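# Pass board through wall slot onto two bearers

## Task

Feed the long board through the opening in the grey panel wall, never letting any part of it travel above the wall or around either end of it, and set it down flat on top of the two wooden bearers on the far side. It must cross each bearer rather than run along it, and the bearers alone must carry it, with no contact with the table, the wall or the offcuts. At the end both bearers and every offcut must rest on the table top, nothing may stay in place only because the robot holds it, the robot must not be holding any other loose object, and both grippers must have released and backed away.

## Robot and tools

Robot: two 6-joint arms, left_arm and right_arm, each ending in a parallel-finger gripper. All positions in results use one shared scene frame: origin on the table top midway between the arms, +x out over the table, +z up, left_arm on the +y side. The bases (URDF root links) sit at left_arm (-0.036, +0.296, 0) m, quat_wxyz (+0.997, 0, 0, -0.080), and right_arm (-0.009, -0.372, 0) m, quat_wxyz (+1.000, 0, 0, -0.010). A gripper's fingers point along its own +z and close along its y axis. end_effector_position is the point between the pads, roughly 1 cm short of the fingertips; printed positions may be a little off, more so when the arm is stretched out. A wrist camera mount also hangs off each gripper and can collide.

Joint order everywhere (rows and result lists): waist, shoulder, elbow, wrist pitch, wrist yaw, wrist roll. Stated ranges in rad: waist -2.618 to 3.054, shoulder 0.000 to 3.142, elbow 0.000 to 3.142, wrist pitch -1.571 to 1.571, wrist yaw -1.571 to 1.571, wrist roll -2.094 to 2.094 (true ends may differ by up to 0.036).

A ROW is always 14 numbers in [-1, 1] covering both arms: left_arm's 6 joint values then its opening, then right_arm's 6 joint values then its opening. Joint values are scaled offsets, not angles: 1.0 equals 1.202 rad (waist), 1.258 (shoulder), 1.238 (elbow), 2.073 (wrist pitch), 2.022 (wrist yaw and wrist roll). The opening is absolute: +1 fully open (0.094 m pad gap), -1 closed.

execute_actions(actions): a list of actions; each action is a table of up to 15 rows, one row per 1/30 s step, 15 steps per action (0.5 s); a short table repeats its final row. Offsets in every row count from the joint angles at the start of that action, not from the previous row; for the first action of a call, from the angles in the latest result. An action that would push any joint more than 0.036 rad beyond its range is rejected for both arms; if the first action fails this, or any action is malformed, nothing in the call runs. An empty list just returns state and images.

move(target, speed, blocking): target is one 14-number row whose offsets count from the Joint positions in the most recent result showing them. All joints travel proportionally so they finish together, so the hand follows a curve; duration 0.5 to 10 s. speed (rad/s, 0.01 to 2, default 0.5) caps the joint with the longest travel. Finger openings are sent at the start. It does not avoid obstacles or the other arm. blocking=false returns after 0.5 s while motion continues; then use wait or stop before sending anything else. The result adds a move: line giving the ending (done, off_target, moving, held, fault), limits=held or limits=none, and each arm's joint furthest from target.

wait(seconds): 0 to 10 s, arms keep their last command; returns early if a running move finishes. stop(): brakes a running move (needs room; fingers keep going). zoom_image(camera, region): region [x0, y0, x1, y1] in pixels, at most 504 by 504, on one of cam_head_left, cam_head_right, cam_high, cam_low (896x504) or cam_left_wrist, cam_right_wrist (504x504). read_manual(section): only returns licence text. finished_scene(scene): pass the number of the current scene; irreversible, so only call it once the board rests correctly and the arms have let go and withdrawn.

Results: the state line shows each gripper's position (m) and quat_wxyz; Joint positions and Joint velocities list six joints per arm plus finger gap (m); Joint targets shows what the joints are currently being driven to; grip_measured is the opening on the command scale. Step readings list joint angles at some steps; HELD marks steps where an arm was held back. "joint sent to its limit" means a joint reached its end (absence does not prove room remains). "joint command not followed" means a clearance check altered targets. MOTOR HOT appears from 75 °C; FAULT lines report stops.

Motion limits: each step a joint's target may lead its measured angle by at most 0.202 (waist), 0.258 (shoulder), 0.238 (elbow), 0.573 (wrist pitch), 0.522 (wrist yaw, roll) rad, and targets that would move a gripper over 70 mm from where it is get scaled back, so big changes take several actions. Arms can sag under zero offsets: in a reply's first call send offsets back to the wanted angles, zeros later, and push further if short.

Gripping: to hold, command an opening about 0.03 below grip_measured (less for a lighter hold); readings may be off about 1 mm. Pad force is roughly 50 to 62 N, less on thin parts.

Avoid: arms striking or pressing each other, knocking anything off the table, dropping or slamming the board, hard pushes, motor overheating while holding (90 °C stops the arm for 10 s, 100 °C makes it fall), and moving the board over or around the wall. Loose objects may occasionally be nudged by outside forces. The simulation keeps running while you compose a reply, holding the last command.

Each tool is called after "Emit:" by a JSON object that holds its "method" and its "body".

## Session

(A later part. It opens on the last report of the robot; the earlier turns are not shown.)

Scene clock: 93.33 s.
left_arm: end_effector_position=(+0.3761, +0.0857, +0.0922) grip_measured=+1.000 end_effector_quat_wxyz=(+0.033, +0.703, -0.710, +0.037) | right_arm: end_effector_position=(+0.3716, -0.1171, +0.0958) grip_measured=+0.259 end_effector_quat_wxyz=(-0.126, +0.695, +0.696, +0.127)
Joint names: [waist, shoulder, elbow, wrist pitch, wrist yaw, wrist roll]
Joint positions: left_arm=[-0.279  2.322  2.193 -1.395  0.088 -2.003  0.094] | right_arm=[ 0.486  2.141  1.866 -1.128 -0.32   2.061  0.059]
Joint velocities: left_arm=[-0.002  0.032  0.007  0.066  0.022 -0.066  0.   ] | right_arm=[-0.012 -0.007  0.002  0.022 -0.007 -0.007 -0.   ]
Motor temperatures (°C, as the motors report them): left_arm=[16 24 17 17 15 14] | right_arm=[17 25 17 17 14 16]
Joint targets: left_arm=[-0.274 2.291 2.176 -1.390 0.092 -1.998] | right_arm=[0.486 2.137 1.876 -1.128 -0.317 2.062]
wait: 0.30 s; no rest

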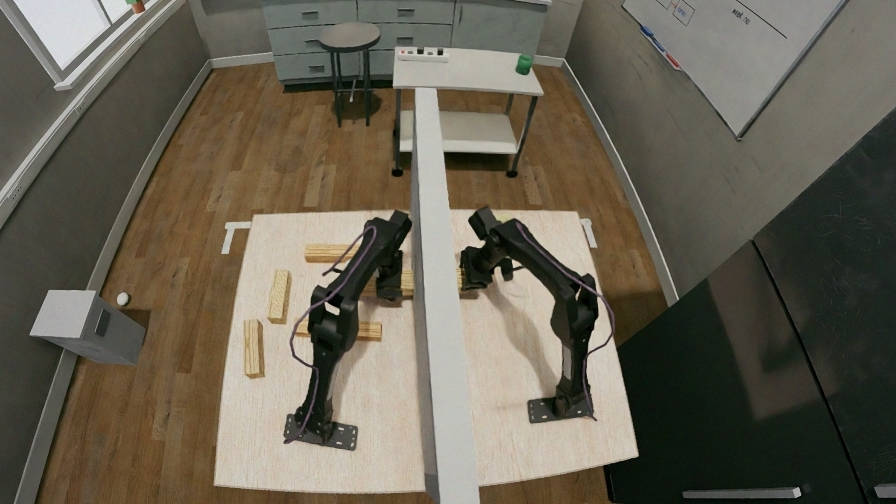

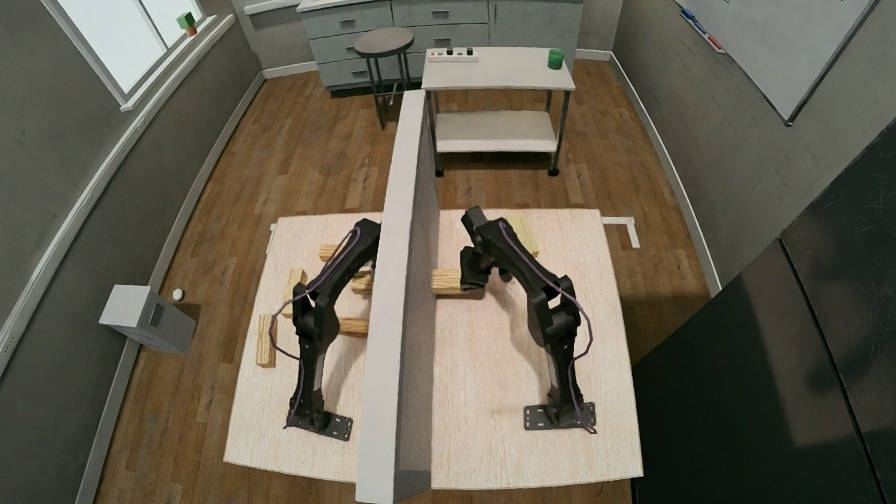

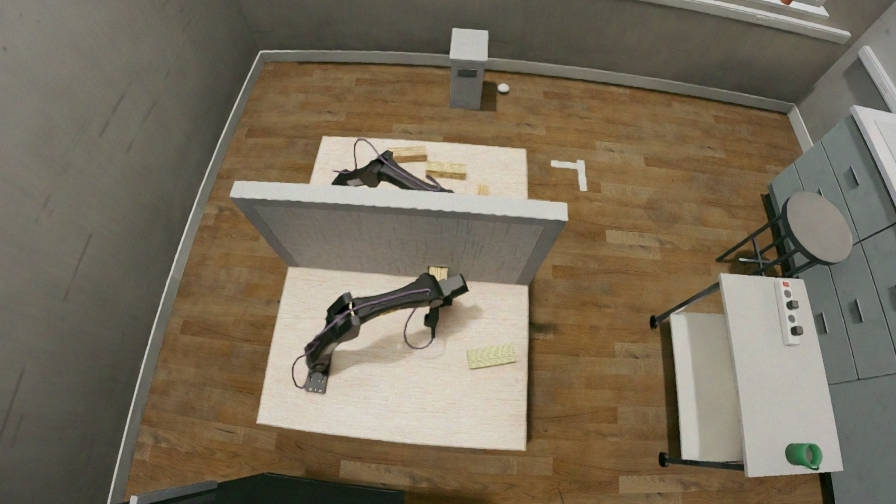

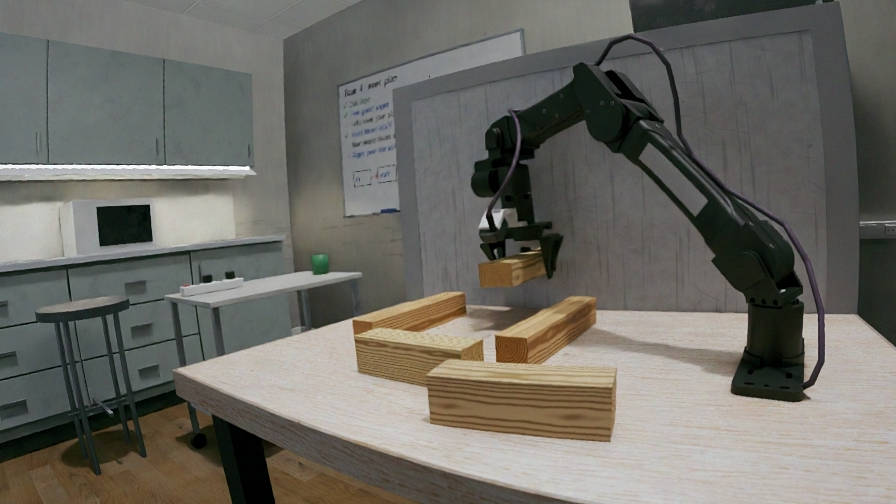

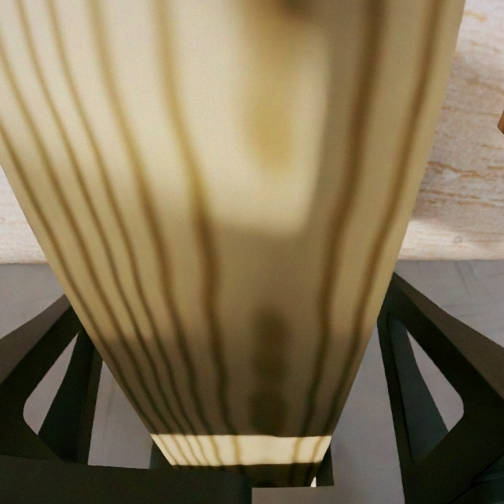

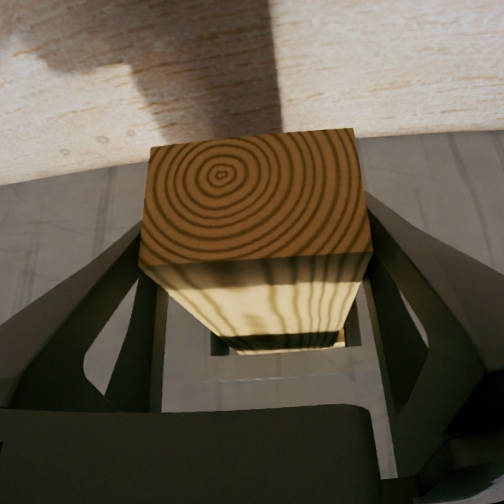

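Emit:
{"method": "execute_actions", "body": {"actions": [[[0.0042,-0.0246,-0.0137,-0.0159,0.002,0.0025,1,0,-0.0032,0.0081,0,0.0015,0.0005,0.1],[0.0042,-0.0246,-0.0137,-0.0159,0.002,0.0025,1,0,-0.0032,0.0081,0,0.0015,0.0005,0.1],[0.0042,-0.0246,-0.0137,-0.0159,0.002,0.0025,1,0,-0.0032,0.0081,0,0.0015,0.0005,0.1],[0.0042,-0.0246,-0.0137,-0.0159,0.002,0.0025,1,0,-0.0032,0.0081,0,0.0015,0.0005,0.1],[0.0042,-0.0246,-0.0137,-0.0159,0.002,0.0025,1,0,-0.0032,0.0081,0,0.0015,0.0005,0.1],[0.0042,-0.0246,-0.0137,-0.0159,0.002,0.0025,1,0,-0.0032,0.0081,0,0.0015,0.0005,0.1],[0.0042,-0.0246,-0.0137,-0.0159,0.002,0.0025,1,0,-0.0032,0.0081,0,0.0015,0.0005,0.1],[0.0042,-0.0246,-0.0137,-0.0159,0.002,0.0025,0.1,0,-0.0032,0.0081,0,0.0015,0.0005,0.1]]]}}

Scene clock: 94.40 s.
left_arm: end_effector_position=(+0.3742, +0.0865, +0.0921) grip_measured=+0.255 end_effector_quat_wxyz=(+0.035, +0.704, -0.708, +0.034) | right_arm: end_effector_position=(+0.3716, -0.1172, +0.0957) grip_measured=+0.259 end_effector_quat_wxyz=(-0.126, +0.695, +0.696, +0.126)
Joint names: [waist, shoulder, elbow, wrist pitch, wrist yaw, wrist roll]
Joint positions: left_arm=[-0.279  2.322  2.193 -1.403  0.089 -2.007  0.059] | right_arm=[ 0.486  2.141  1.866 -1.128 -0.319  2.061  0.059]
Joint velocities: left_arm=[-0.012 -0.037 -0.007 -0.095  0.022  0.007 -0.001] | right_arm=[ 0.007  0.007  0.002  0.022 -0.022 -0.022 -0.   ]
Motor temperatures (°C, as the motors report them): left_arm=[16 24 17 17 15 14] | right_arm=[17 25 17 17 14 16]
Joint targets: left_arm=[-0.274 2.291 2.176 -1.427 0.092 -1.998] | right_arm=[0.486 2.137 1.876 -1.128 -0.317 2.062]
Step readings (joint positions):
0: left_arm=[-0.279 2.322 2.193 -1.393 0.088 -2.002] | right_arm=[0.486 2.141 1.866 -1.128 -0.320 2.061]
1: left_arm=[-0.279 2.322 2.193 -1.393 0.088 -2.002] | right_arm=[0.486 2.141 1.866 -1.128 -0.320 2.061]
2: left_arm=[-0.279 2.322 2.193 -1.396 0.088 -2.002] | right_arm=[0.486 2.141 1.866 -1.128 -0.320 2.061]
4: left_arm=[-0.279 2.322 2.193 -1.400 0.088 -2.002] | right_arm=[0.486 2.141 1.866 -1.128 -0.320 2.061]
8: left_arm=[-0.279 2.322 2.193 -1.404 0.088 -2.002] | right_arm=[0.486 2.141 1.866 -1.128 -0.320 2.061]
15: Joint positions above

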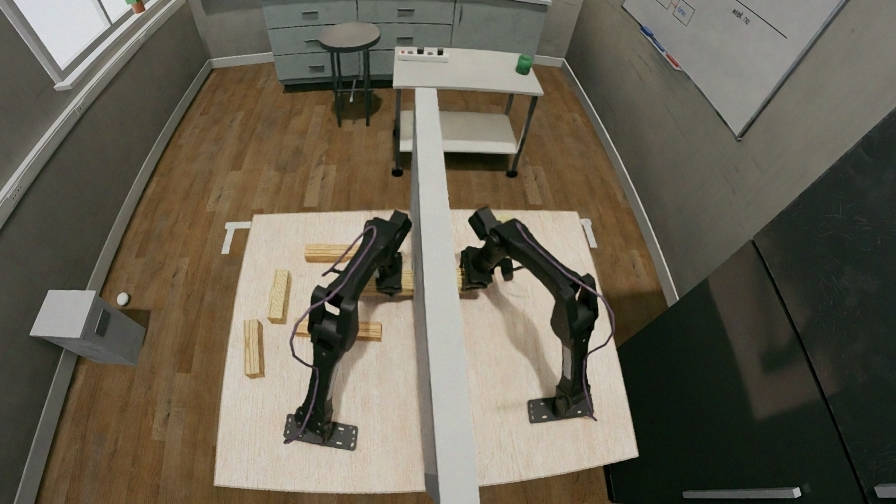

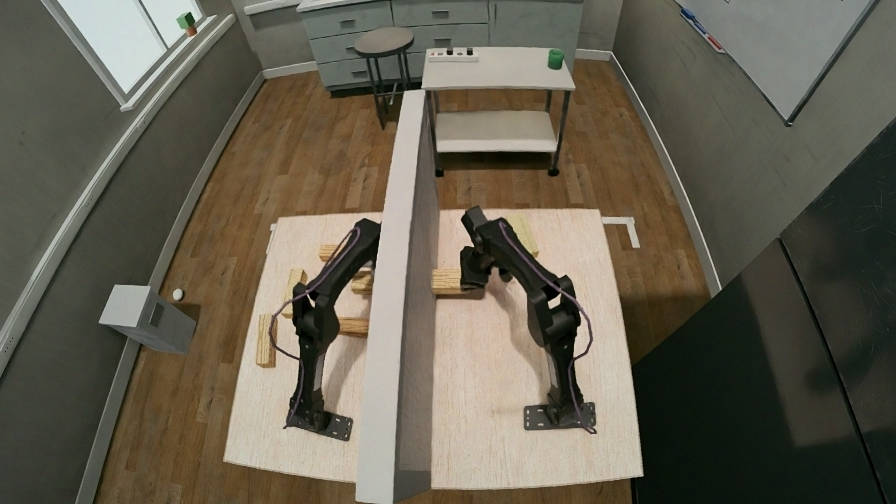

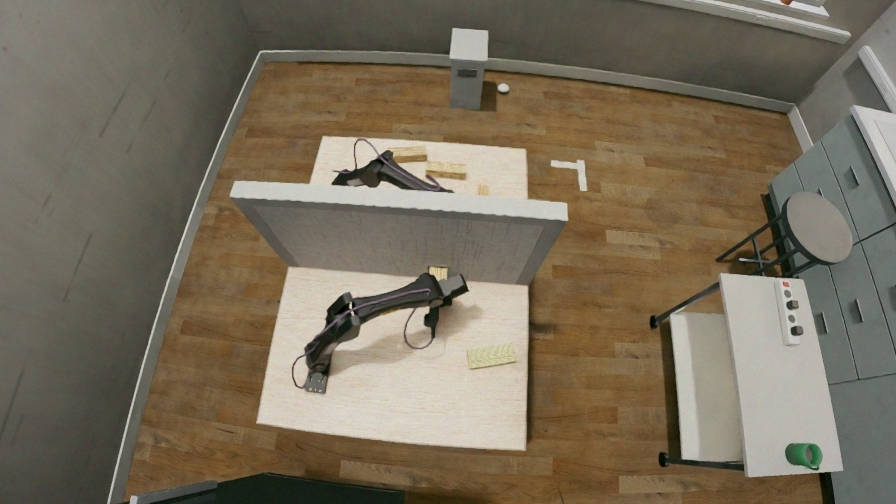

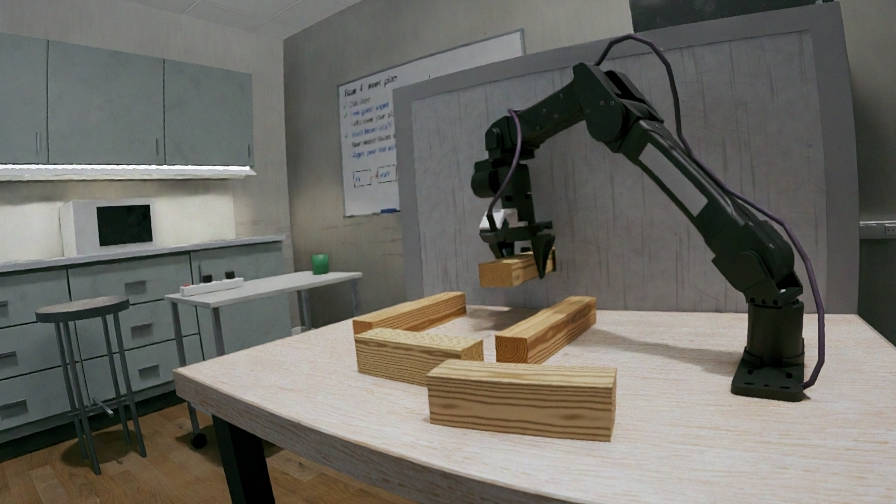

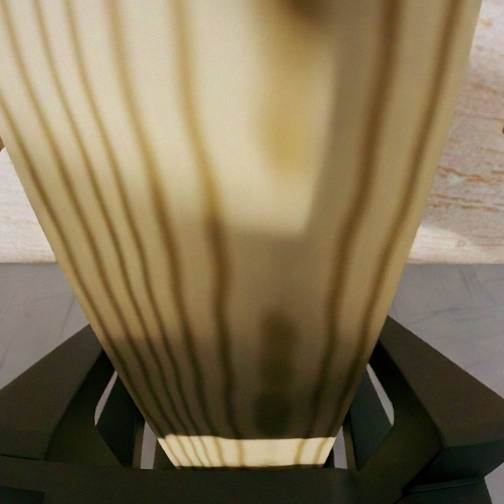

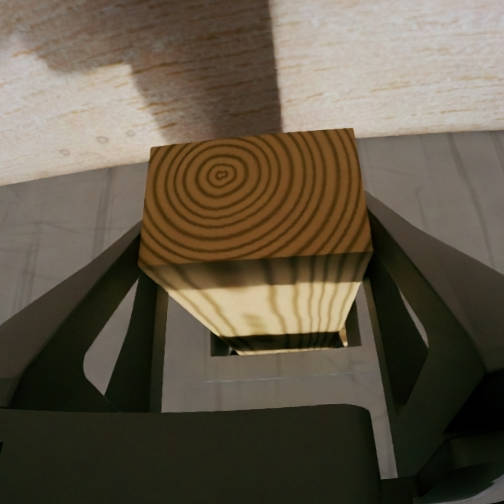

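Emit:
{"method": "execute_actions", "body": {"actions": [[[0.0108,-0.0246,-0.0137,0.0024,0.0015,0.0045,0.1,0,-0.0032,0.0081,0,0.001,0.0005,1],[0.0174,-0.0306,-0.0231,0.0045,0.0018,0.009,0.1,0,-0.0032,0.0081,0,0.001,0.0005,1],[0.024,-0.0367,-0.0325,0.0065,0.0021,0.0136,0.1,0,-0.0032,0.0081,0,0.001,0.0005,1],[0.0307,-0.0427,-0.0419,0.0086,0.0024,0.0181,0.1,0,-0.0032,0.0081,0,0.001,0.0005,1],[0.0373,-0.0487,-0.0513,0.0107,0.0028,0.0226,0.1,0,-0.0032,0.0081,0,0.001,0.0005,1],[0.0439,-0.0548,-0.0607,0.0127,0.0031,0.0272,0.1,0,-0.0032,0.0081,0,0.001,0.0005,1],[0.0505,-0.0608,-0.0701,0.0148,0.0034,0.0317,0.1,0,-0.0032,0.0081,0,0.001,0.0005,1],[0.0571,-0.0669,-0.0795,0.0169,0.0037,0.0362,0.1,0,-0.0032,0.0081,0,0.001,0.0005,1],[0.0637,-0.0729,-0.0888,0.0189,0.004,0.0408,0.1,0,-0.0032,0.0081,0,0.001,0.0005,1],[0.0703,-0.0789,-0.0982,0.021,0.0043,0.0453,0.1,0,-0.0032,0.0081,0,0.001,0.0005,1],[0.077,-0.085,-0.1076,0.0231,0.0046,0.0498,0.1,0,-0.0032,0.0081,0,0.001,0.0005,1],[0.0836,-0.091,-0.117,0.0251,0.005,0.0544,0.1,0,-0.0032,0.0081,0,0.001,0.0005,1],[0.0902,-0.097,-0.1264,0.0272,0.0053,0.0589,0.1,0,-0.0032,0.0081,0,0.001,0.0005,1],[0.0968,-0.1031,-0.1358,0.0272,0.0056,0.0589,0.1,0,-0.0032,0.0081,0,0.001,0.0005,1],[0.0968,-0.1091,-0.1452,0.0272,0.0059,0.0589,0.1,0,-0.0032,0.0081,0,0.001,0.0005,1]]]}}

Emit:
{"method": "wait", "body": {"seconds": 0.4}}

Scene clock: 96.63 s.
left_arm: end_effector_position=(+0.3756, +0.1342, +0.0907) grip_measured=+0.255 end_effector_quat_wxyz=(+0.040, +0.708, -0.704, +0.035) | right_arm: end_effector_position=(+0.3718, -0.1171, +0.0958) grip_measured=+1.000 end_effector_quat_wxyz=(-0.126, +0.695, +0.696, +0.127)
Joint names: [waist, shoulder, elbow, wrist pitch, wrist yaw, wrist roll]
Joint positions: left_arm=[-0.175  2.237  2.045 -1.35   0.102 -1.913  0.059] | right_arm=[ 0.486  2.141  1.866 -1.127 -0.319  2.061  0.094]
Joint velocities: left_arm=[ 0.271 -0.217 -0.344  0.066 -0.007  0.125 -0.002] | right_arm=[-0.002 -0.027 -0.007 -0.037 -0.022 -0.051  0.   ]
Motor temperatures (°C, as the motors report them): left_arm=[16 24 17 17 15 14] | right_arm=[17 25 17 17 14 16]
Joint targets: left_arm=[-0.162 2.185 2.014 -1.347 0.101 -1.888] | right_arm=[0.486 2.137 1.876 -1.129 -0.317 2.062]
Step readings (joint positions):
0: left_arm=[-0.279 2.322 2.193 -1.403 0.089 -2.007] | right_arm=[0.486 2.141 1.866 -1.128 -0.319 2.061]
1: left_arm=[-0.279 2.322 2.193 -1.403 0.089 -2.006] | right_arm=[0.486 2.141 1.866 -1.128 -0.319 2.061]
2: left_arm=[-0.277 2.322 2.191 -1.401 0.090 -2.003] | right_arm=[0.486 2.141 1.866 -1.128 -0.319 2.061]
4: left_arm=[-0.273 2.313 2.175 -1.388 0.095 -1.994] | right_arm=[0.486 2.141 1.866 -1.127 -0.319 2.061]
8: left_arm=[-0.247 2.287 2.129 -1.370 0.102 -1.967] | right_arm=[0.486 2.141 1.866 -1.127 -0.319 2.061]
15: Joint positions above

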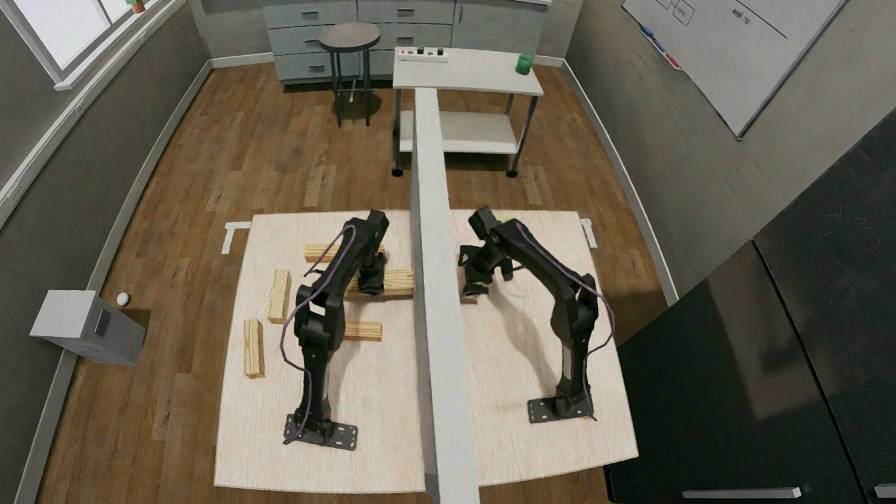

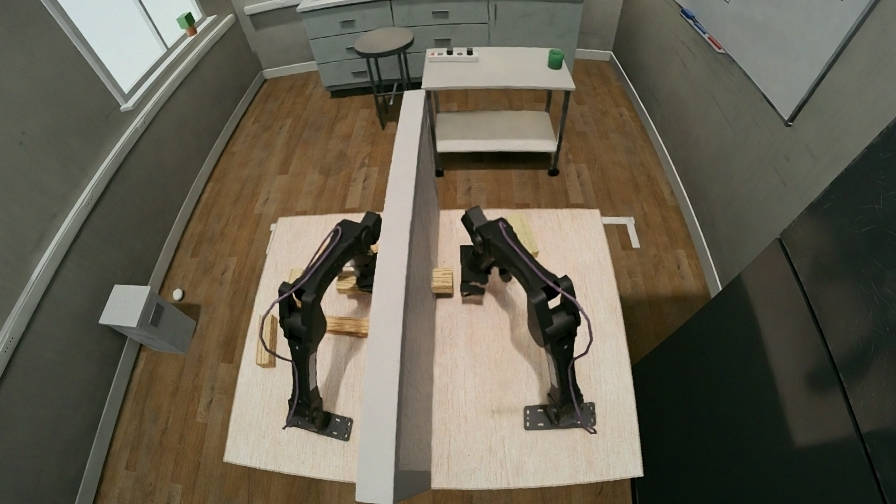

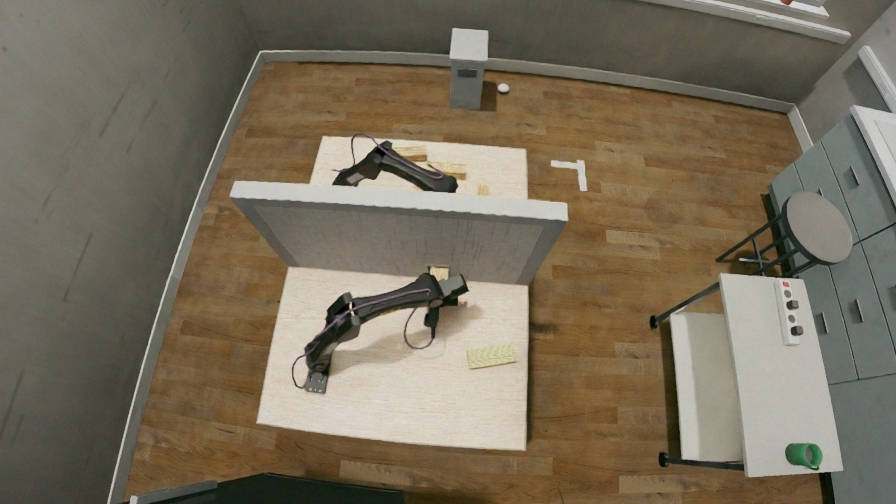

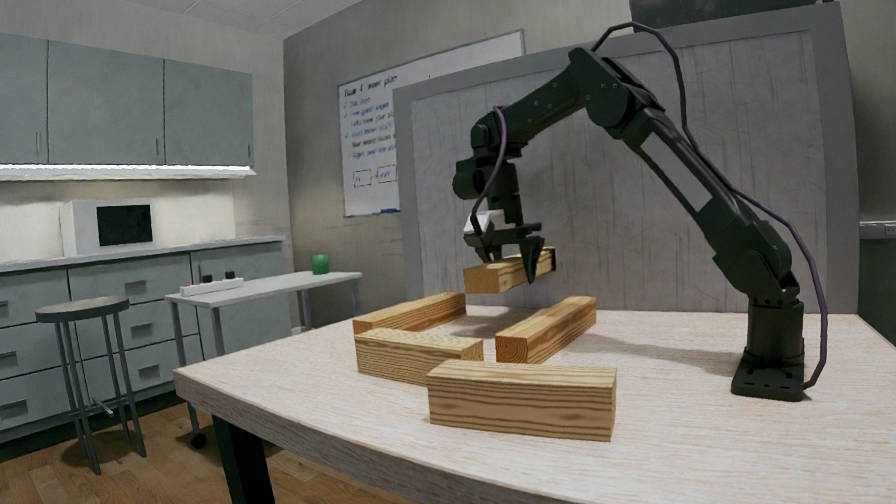

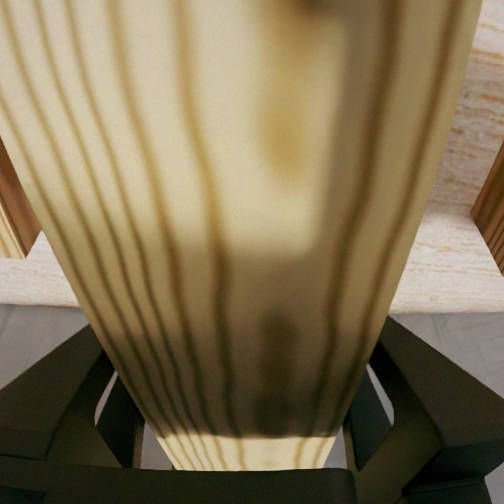

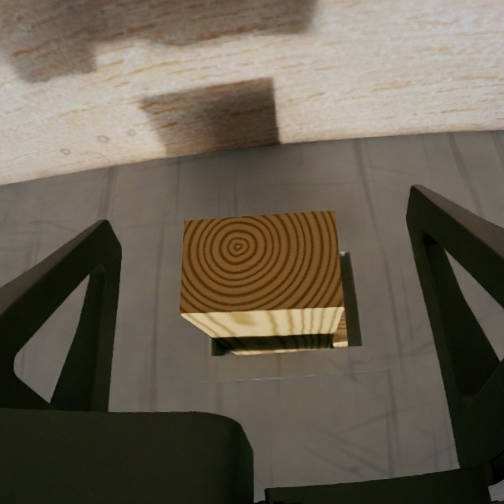

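Scene clock: 97.03 s.
left_arm: end_effector_position=(+0.3753, +0.1426, +0.0910) grip_measured=+0.255 end_effector_quat_wxyz=(+0.039, +0.708, -0.705, +0.034) | right_arm: end_effector_position=(+0.3718, -0.1171, +0.0958) grip_measured=+1.000 end_effector_quat_wxyz=(-0.126, +0.695, +0.696, +0.127)
Joint names: [waist, shoulder, elbow, wrist pitch, wrist yaw, wrist roll]
Joint positions: left_arm=[-0.158  2.225  2.026 -1.346  0.1   -1.895  0.059] | right_arm=[ 0.486  2.141  1.866 -1.127 -0.319  2.061  0.094]
Joint velocities: left_arm=[-0.017 -0.022  0.007  0.066 -0.022 -0.051  0.   ] | right_arm=[ 0.012 -0.017 -0.002 -0.051 -0.007 -0.007  0.   ]
Motor temperatures (°C, as the motors report them): left_arm=[16 24 17 17 15 14] | right_arm=[17 25 17 17 14 16]
Joint targets: left_arm=[-0.162 2.185 2.014 -1.347 0.101 -1.888] | right_arm=[0.486 2.137 1.876 -1.129 -0.317 2.062]
wait: 0.40 s; no rest

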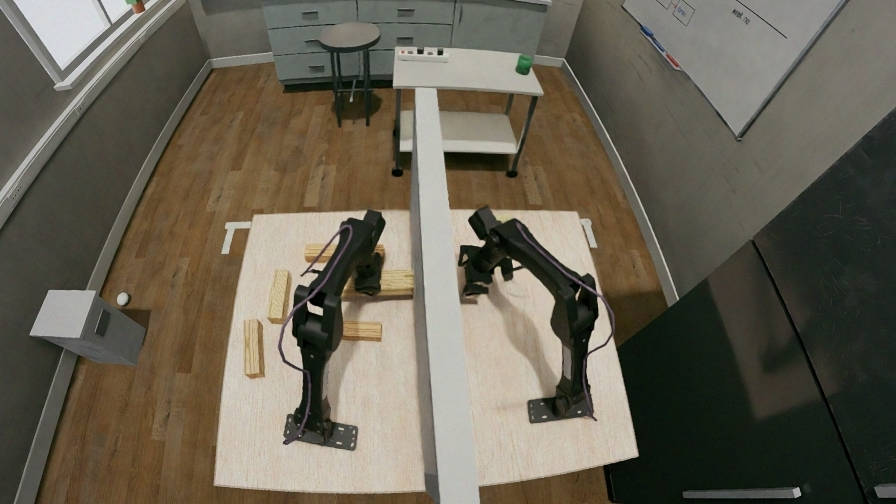

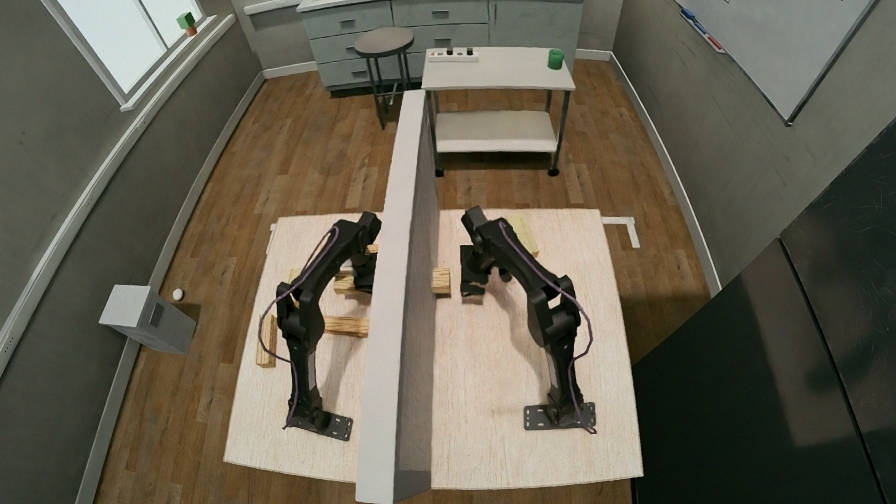

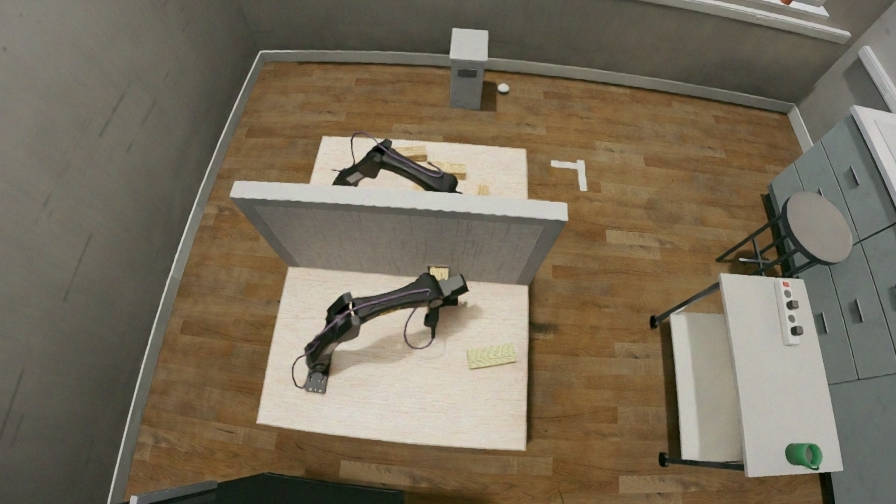

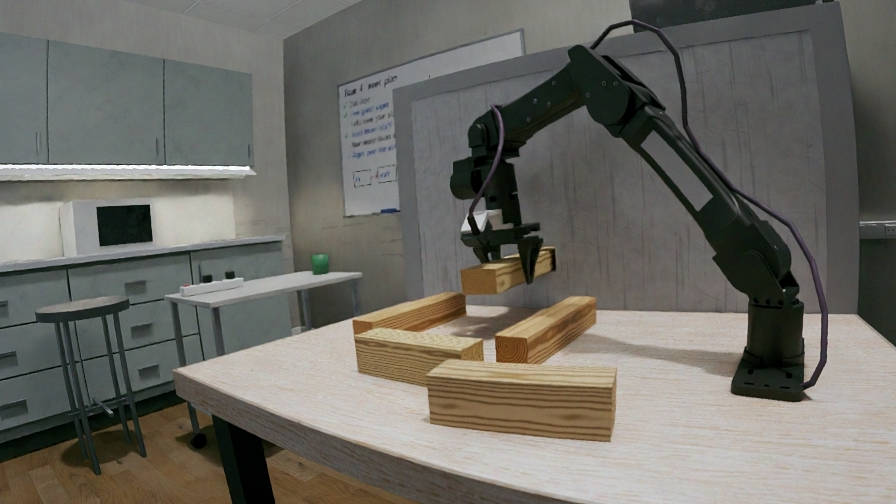

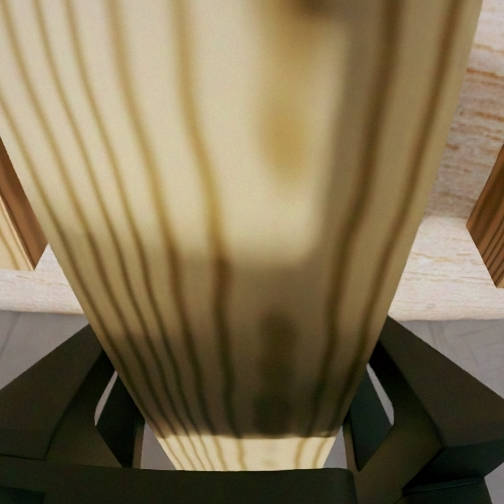

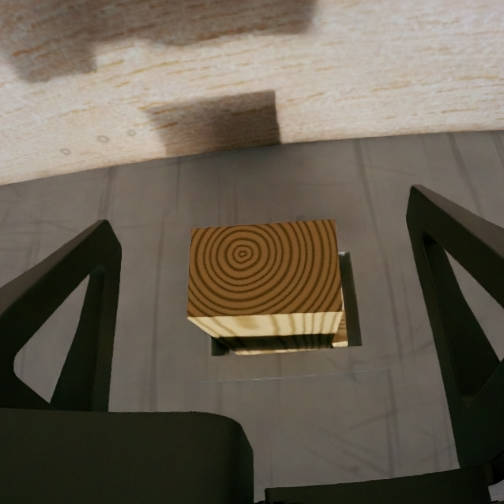

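Emit:
{"method": "execute_actions", "body": {"actions": [[[0.0093,-0.0356,-0.0144,0.0004,0.001,0.0085,0.1,0,-0.0032,0.0081,-0.0005,0.001,0.0005,1],[0.0153,-0.0395,-0.019,0.0007,0.0015,0.0134,0.1,0,-0.0032,0.0081,-0.0005,0.001,0.0005,1],[0.0213,-0.0433,-0.0237,0.0011,0.002,0.0184,0.1,0,-0.0032,0.0081,-0.0005,0.001,0.0005,1],[0.0274,-0.0472,-0.0283,0.0015,0.0025,0.0233,0.1,0,-0.0032,0.0081,-0.0005,0.001,0.0005,1],[0.0334,-0.051,-0.033,0.0019,0.003,0.0283,0.1,0,-0.0032,0.0081,-0.0005,0.001,0.0005,1],[0.0394,-0.0548,-0.0377,0.0022,0.0035,0.0333,0.1,0,-0.0032,0.0081,-0.0005,0.001,0.0005,1],[0.0454,-0.0587,-0.0423,0.0026,0.004,0.0382,0.1,0,-0.0032,0.0081,-0.0005,0.001,0.0005,1],[0.0514,-0.0625,-0.047,0.003,0.0044,0.0432,0.1,0,-0.0032,0.0081,-0.0005,0.001,0.0005,1],[0.0574,-0.0664,-0.0516,0.0034,0.0049,0.0481,0.1,0,-0.0032,0.0081,-0.0005,0.001,0.0005,1],[0.0634,-0.0702,-0.0563,0.0037,0.0054,0.0531,0.1,0,-0.0032,0.0081,-0.0005,0.001,0.0005,1],[0.0694,-0.074,-0.061,0.0041,0.0059,0.058,0.1,0,-0.0032,0.0081,-0.0005,0.001,0.0005,1],[0.0755,-0.0779,-0.0656,0.0045,0.0064,0.063,0.1,0,-0.0032,0.0081,-0.0005,0.001,0.0005,1],[0.0815,-0.0817,-0.0703,0.0049,0.0069,0.063,0.1,0,-0.0032,0.0081,-0.0005,0.001,0.0005,1],[0.0875,-0.0856,-0.0749,0.0052,0.0074,0.063,0.1,0,-0.0032,0.0081,-0.0005,0.001,0.0005,1],[0.0935,-0.0894,-0.0796,0.0056,0.0079,0.063,0.1,0,-0.0032,0.0081,-0.0005,0.001,0.0005,1]]]}}

Emit:
{"method": "wait", "body": {"seconds": 0.4}}

Scene clock: 98.43 s.
left_arm: end_effector_position=(+0.3725, +0.1861, +0.0931) grip_measured=+0.255 end_effector_quat_wxyz=(+0.040, +0.706, -0.707, +0.031) | right_arm: end_effector_position=(+0.3719, -0.1170, +0.0958) grip_measured=+1.000 end_effector_quat_wxyz=(-0.126, +0.695, +0.696, +0.127)
Joint names: [waist, shoulder, elbow, wrist pitch, wrist yaw, wrist roll]
Joint positions: left_arm=[-0.062  2.168  1.943 -1.337  0.101 -1.793  0.059] | right_arm=[ 0.486  2.141  1.866 -1.127 -0.319  2.061  0.094]
Joint velocities: left_arm=[ 0.212 -0.134 -0.168 -0.022 -0.007  0.125 -0.   ] | right_arm=[-0.007 -0.002  0.007  0.051  0.051 -0.007  0.   ]
Motor temperatures (°C, as the motors report them): left_arm=[16 25 17 17 15 14] | right_arm=[17 25 17 17 14 16]
Joint targets: left_arm=[-0.046 2.113 1.927 -1.335 0.116 -1.768] | right_arm=[0.486 2.137 1.876 -1.128 -0.317 2.062]
Step readings (joint positions):
0: left_arm=[-0.158 2.225 2.026 -1.346 0.100 -1.895] | right_arm=[0.486 2.141 1.866 -1.127 -0.319 2.061]
1: left_arm=[-0.158 2.225 2.026 -1.346 0.100 -1.894] | right_arm=[0.486 2.141 1.866 -1.127 -0.319 2.061]
2: left_arm=[-0.157 2.224 2.024 -1.345 0.100 -1.890] | right_arm=[0.486 2.141 1.866 -1.127 -0.319 2.061]
4: left_arm=[-0.152 2.218 2.012 -1.337 0.101 -1.879] | right_arm=[0.486 2.141 1.866 -1.127 -0.319 2.061]
8: left_arm=[-0.126 2.199 1.985 -1.337 0.101 -1.848] | right_arm=[0.486 2.141 1.866 -1.127 -0.319 2.061]
15: Joint positions above

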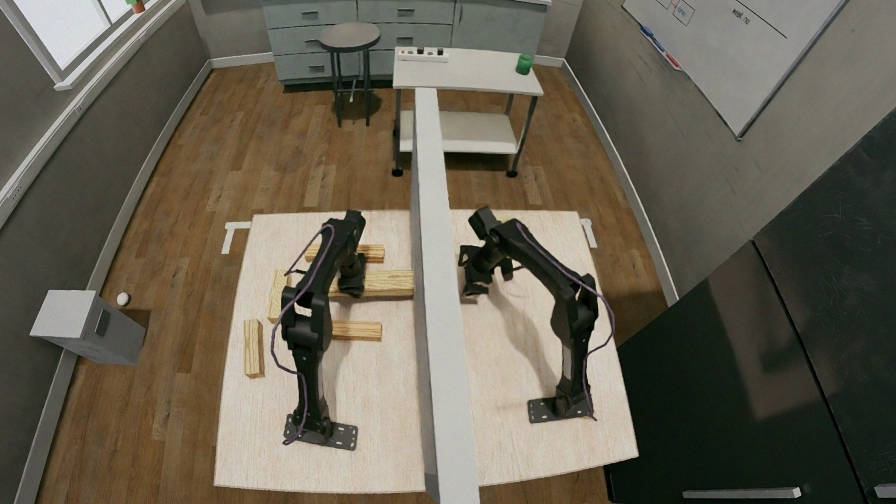

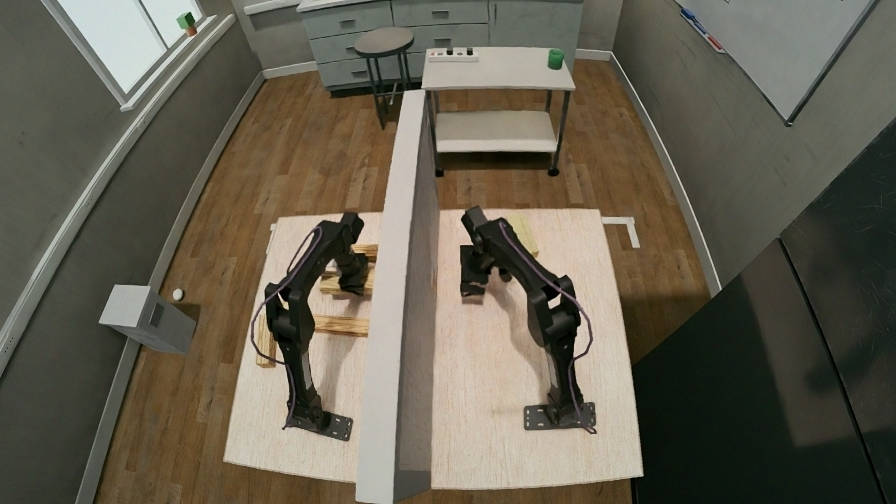

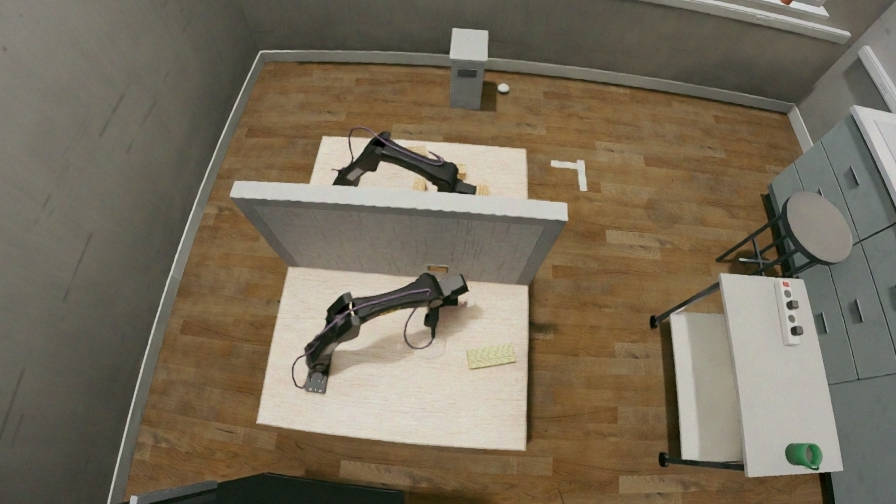

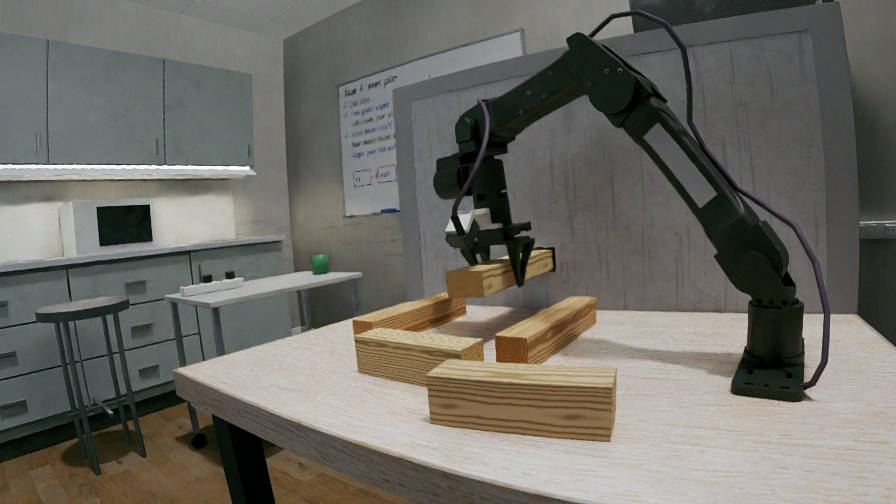

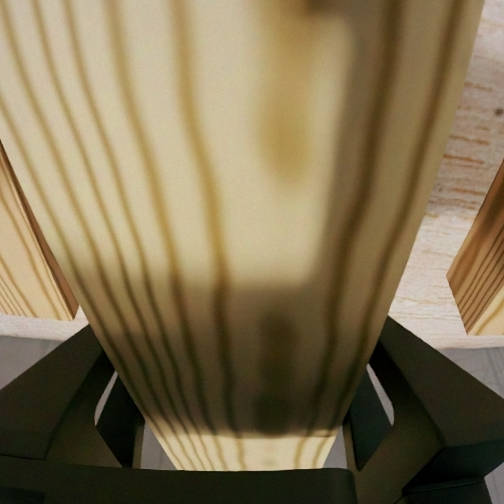

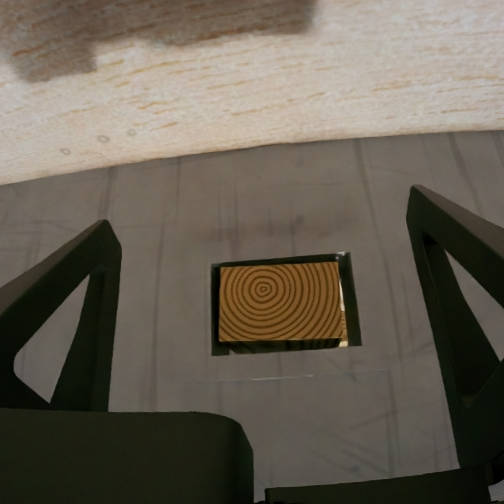

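Scene clock: 98.83 s.
left_arm: end_effector_position=(+0.3729, +0.1939, +0.0960) grip_measured=+0.255 end_effector_quat_wxyz=(+0.038, +0.706, -0.707, +0.033) | right_arm: end_effector_position=(+0.3719, -0.1170, +0.0958) grip_measured=+1.000 end_effector_quat_wxyz=(-0.126, +0.695, +0.696, +0.127)
Joint names: [waist, shoulder, elbow, wrist pitch, wrist yaw, wrist roll]
Joint positions: left_arm=[-0.044  2.156  1.935 -1.337  0.101 -1.774  0.059] | right_arm=[ 0.486  2.141  1.866 -1.127 -0.319  2.061  0.094]
Joint velocities: left_arm=[-0.017 -0.002 -0.007 -0.022 -0.007 -0.022  0.   ] | right_arm=[ 0.002 -0.012 -0.012 -0.037  0.095  0.007  0.   ]
Motor temperatures (°C, as the motors report them): left_arm=[16 25 17 17 15 14] | right_arm=[17 25 17 17 14 16]
Joint targets: left_arm=[-0.046 2.112 1.927 -1.335 0.116 -1.768] | right_arm=[0.486 2.137 1.876 -1.128 -0.317 2.062]
wait: 0.40 s; no rest

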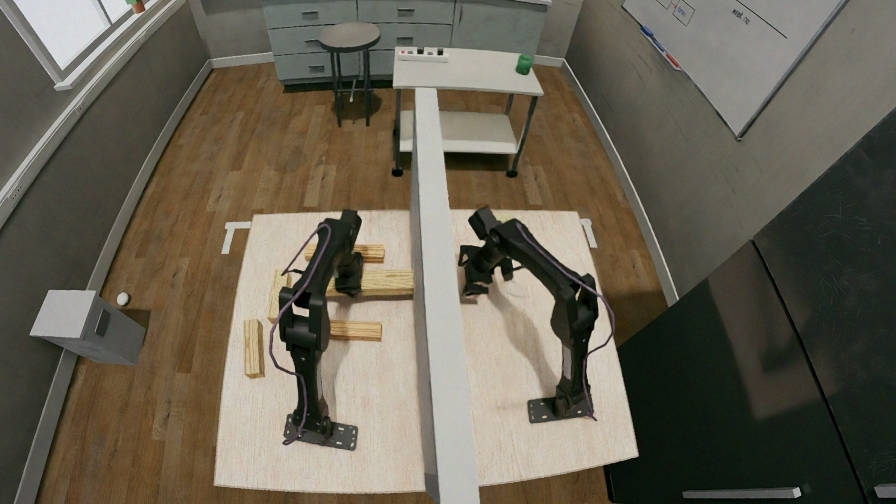

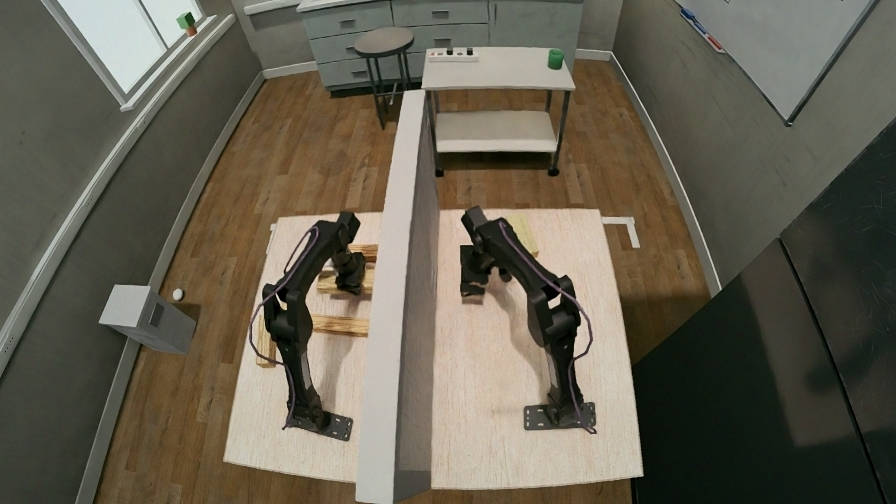

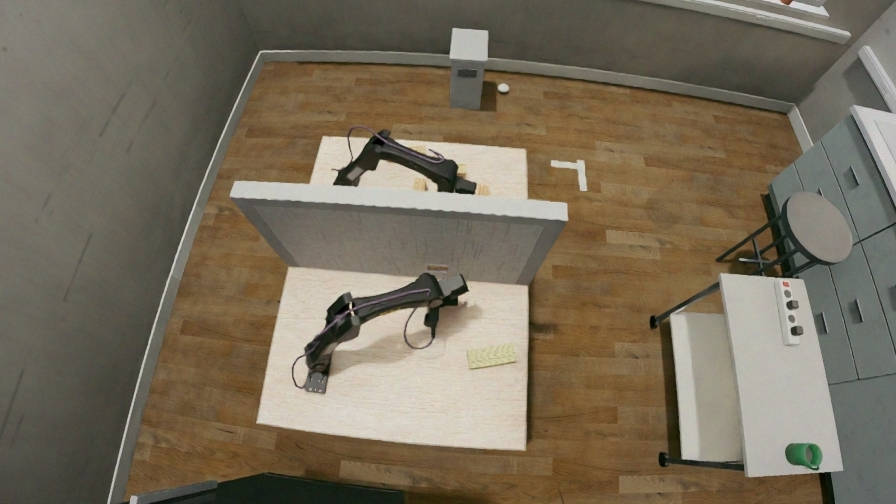

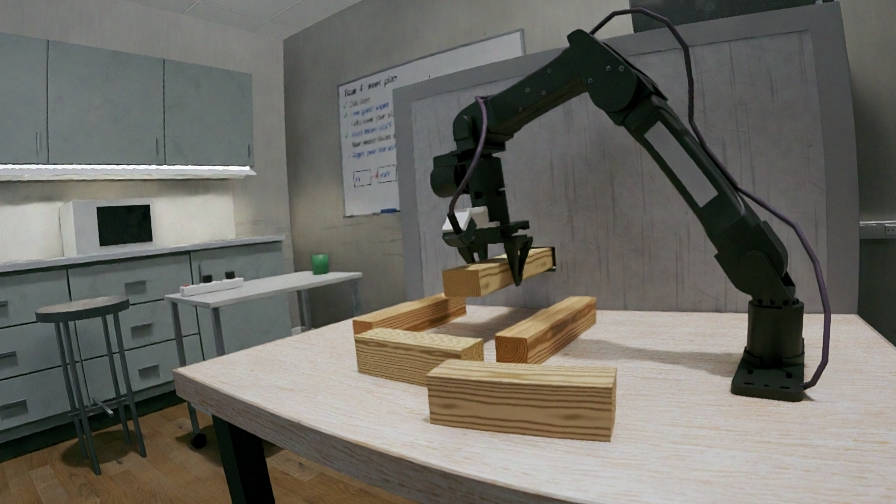

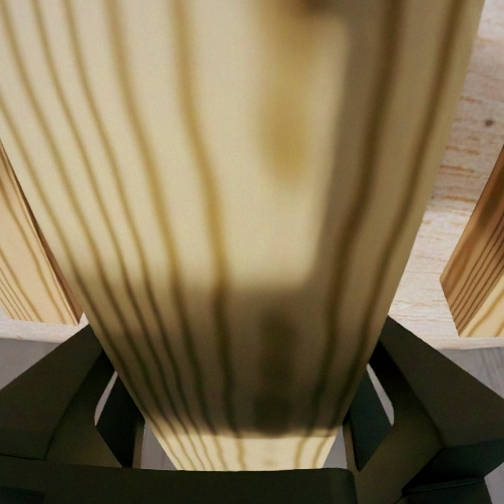

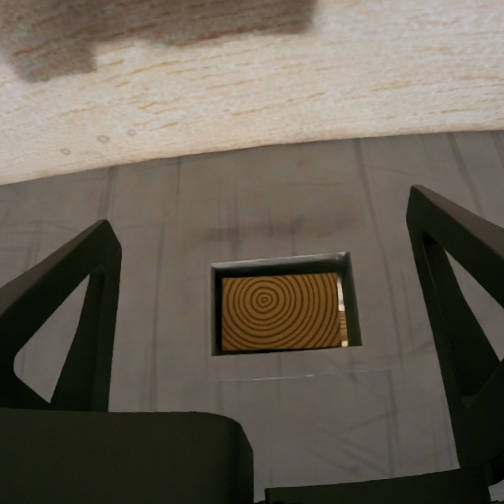

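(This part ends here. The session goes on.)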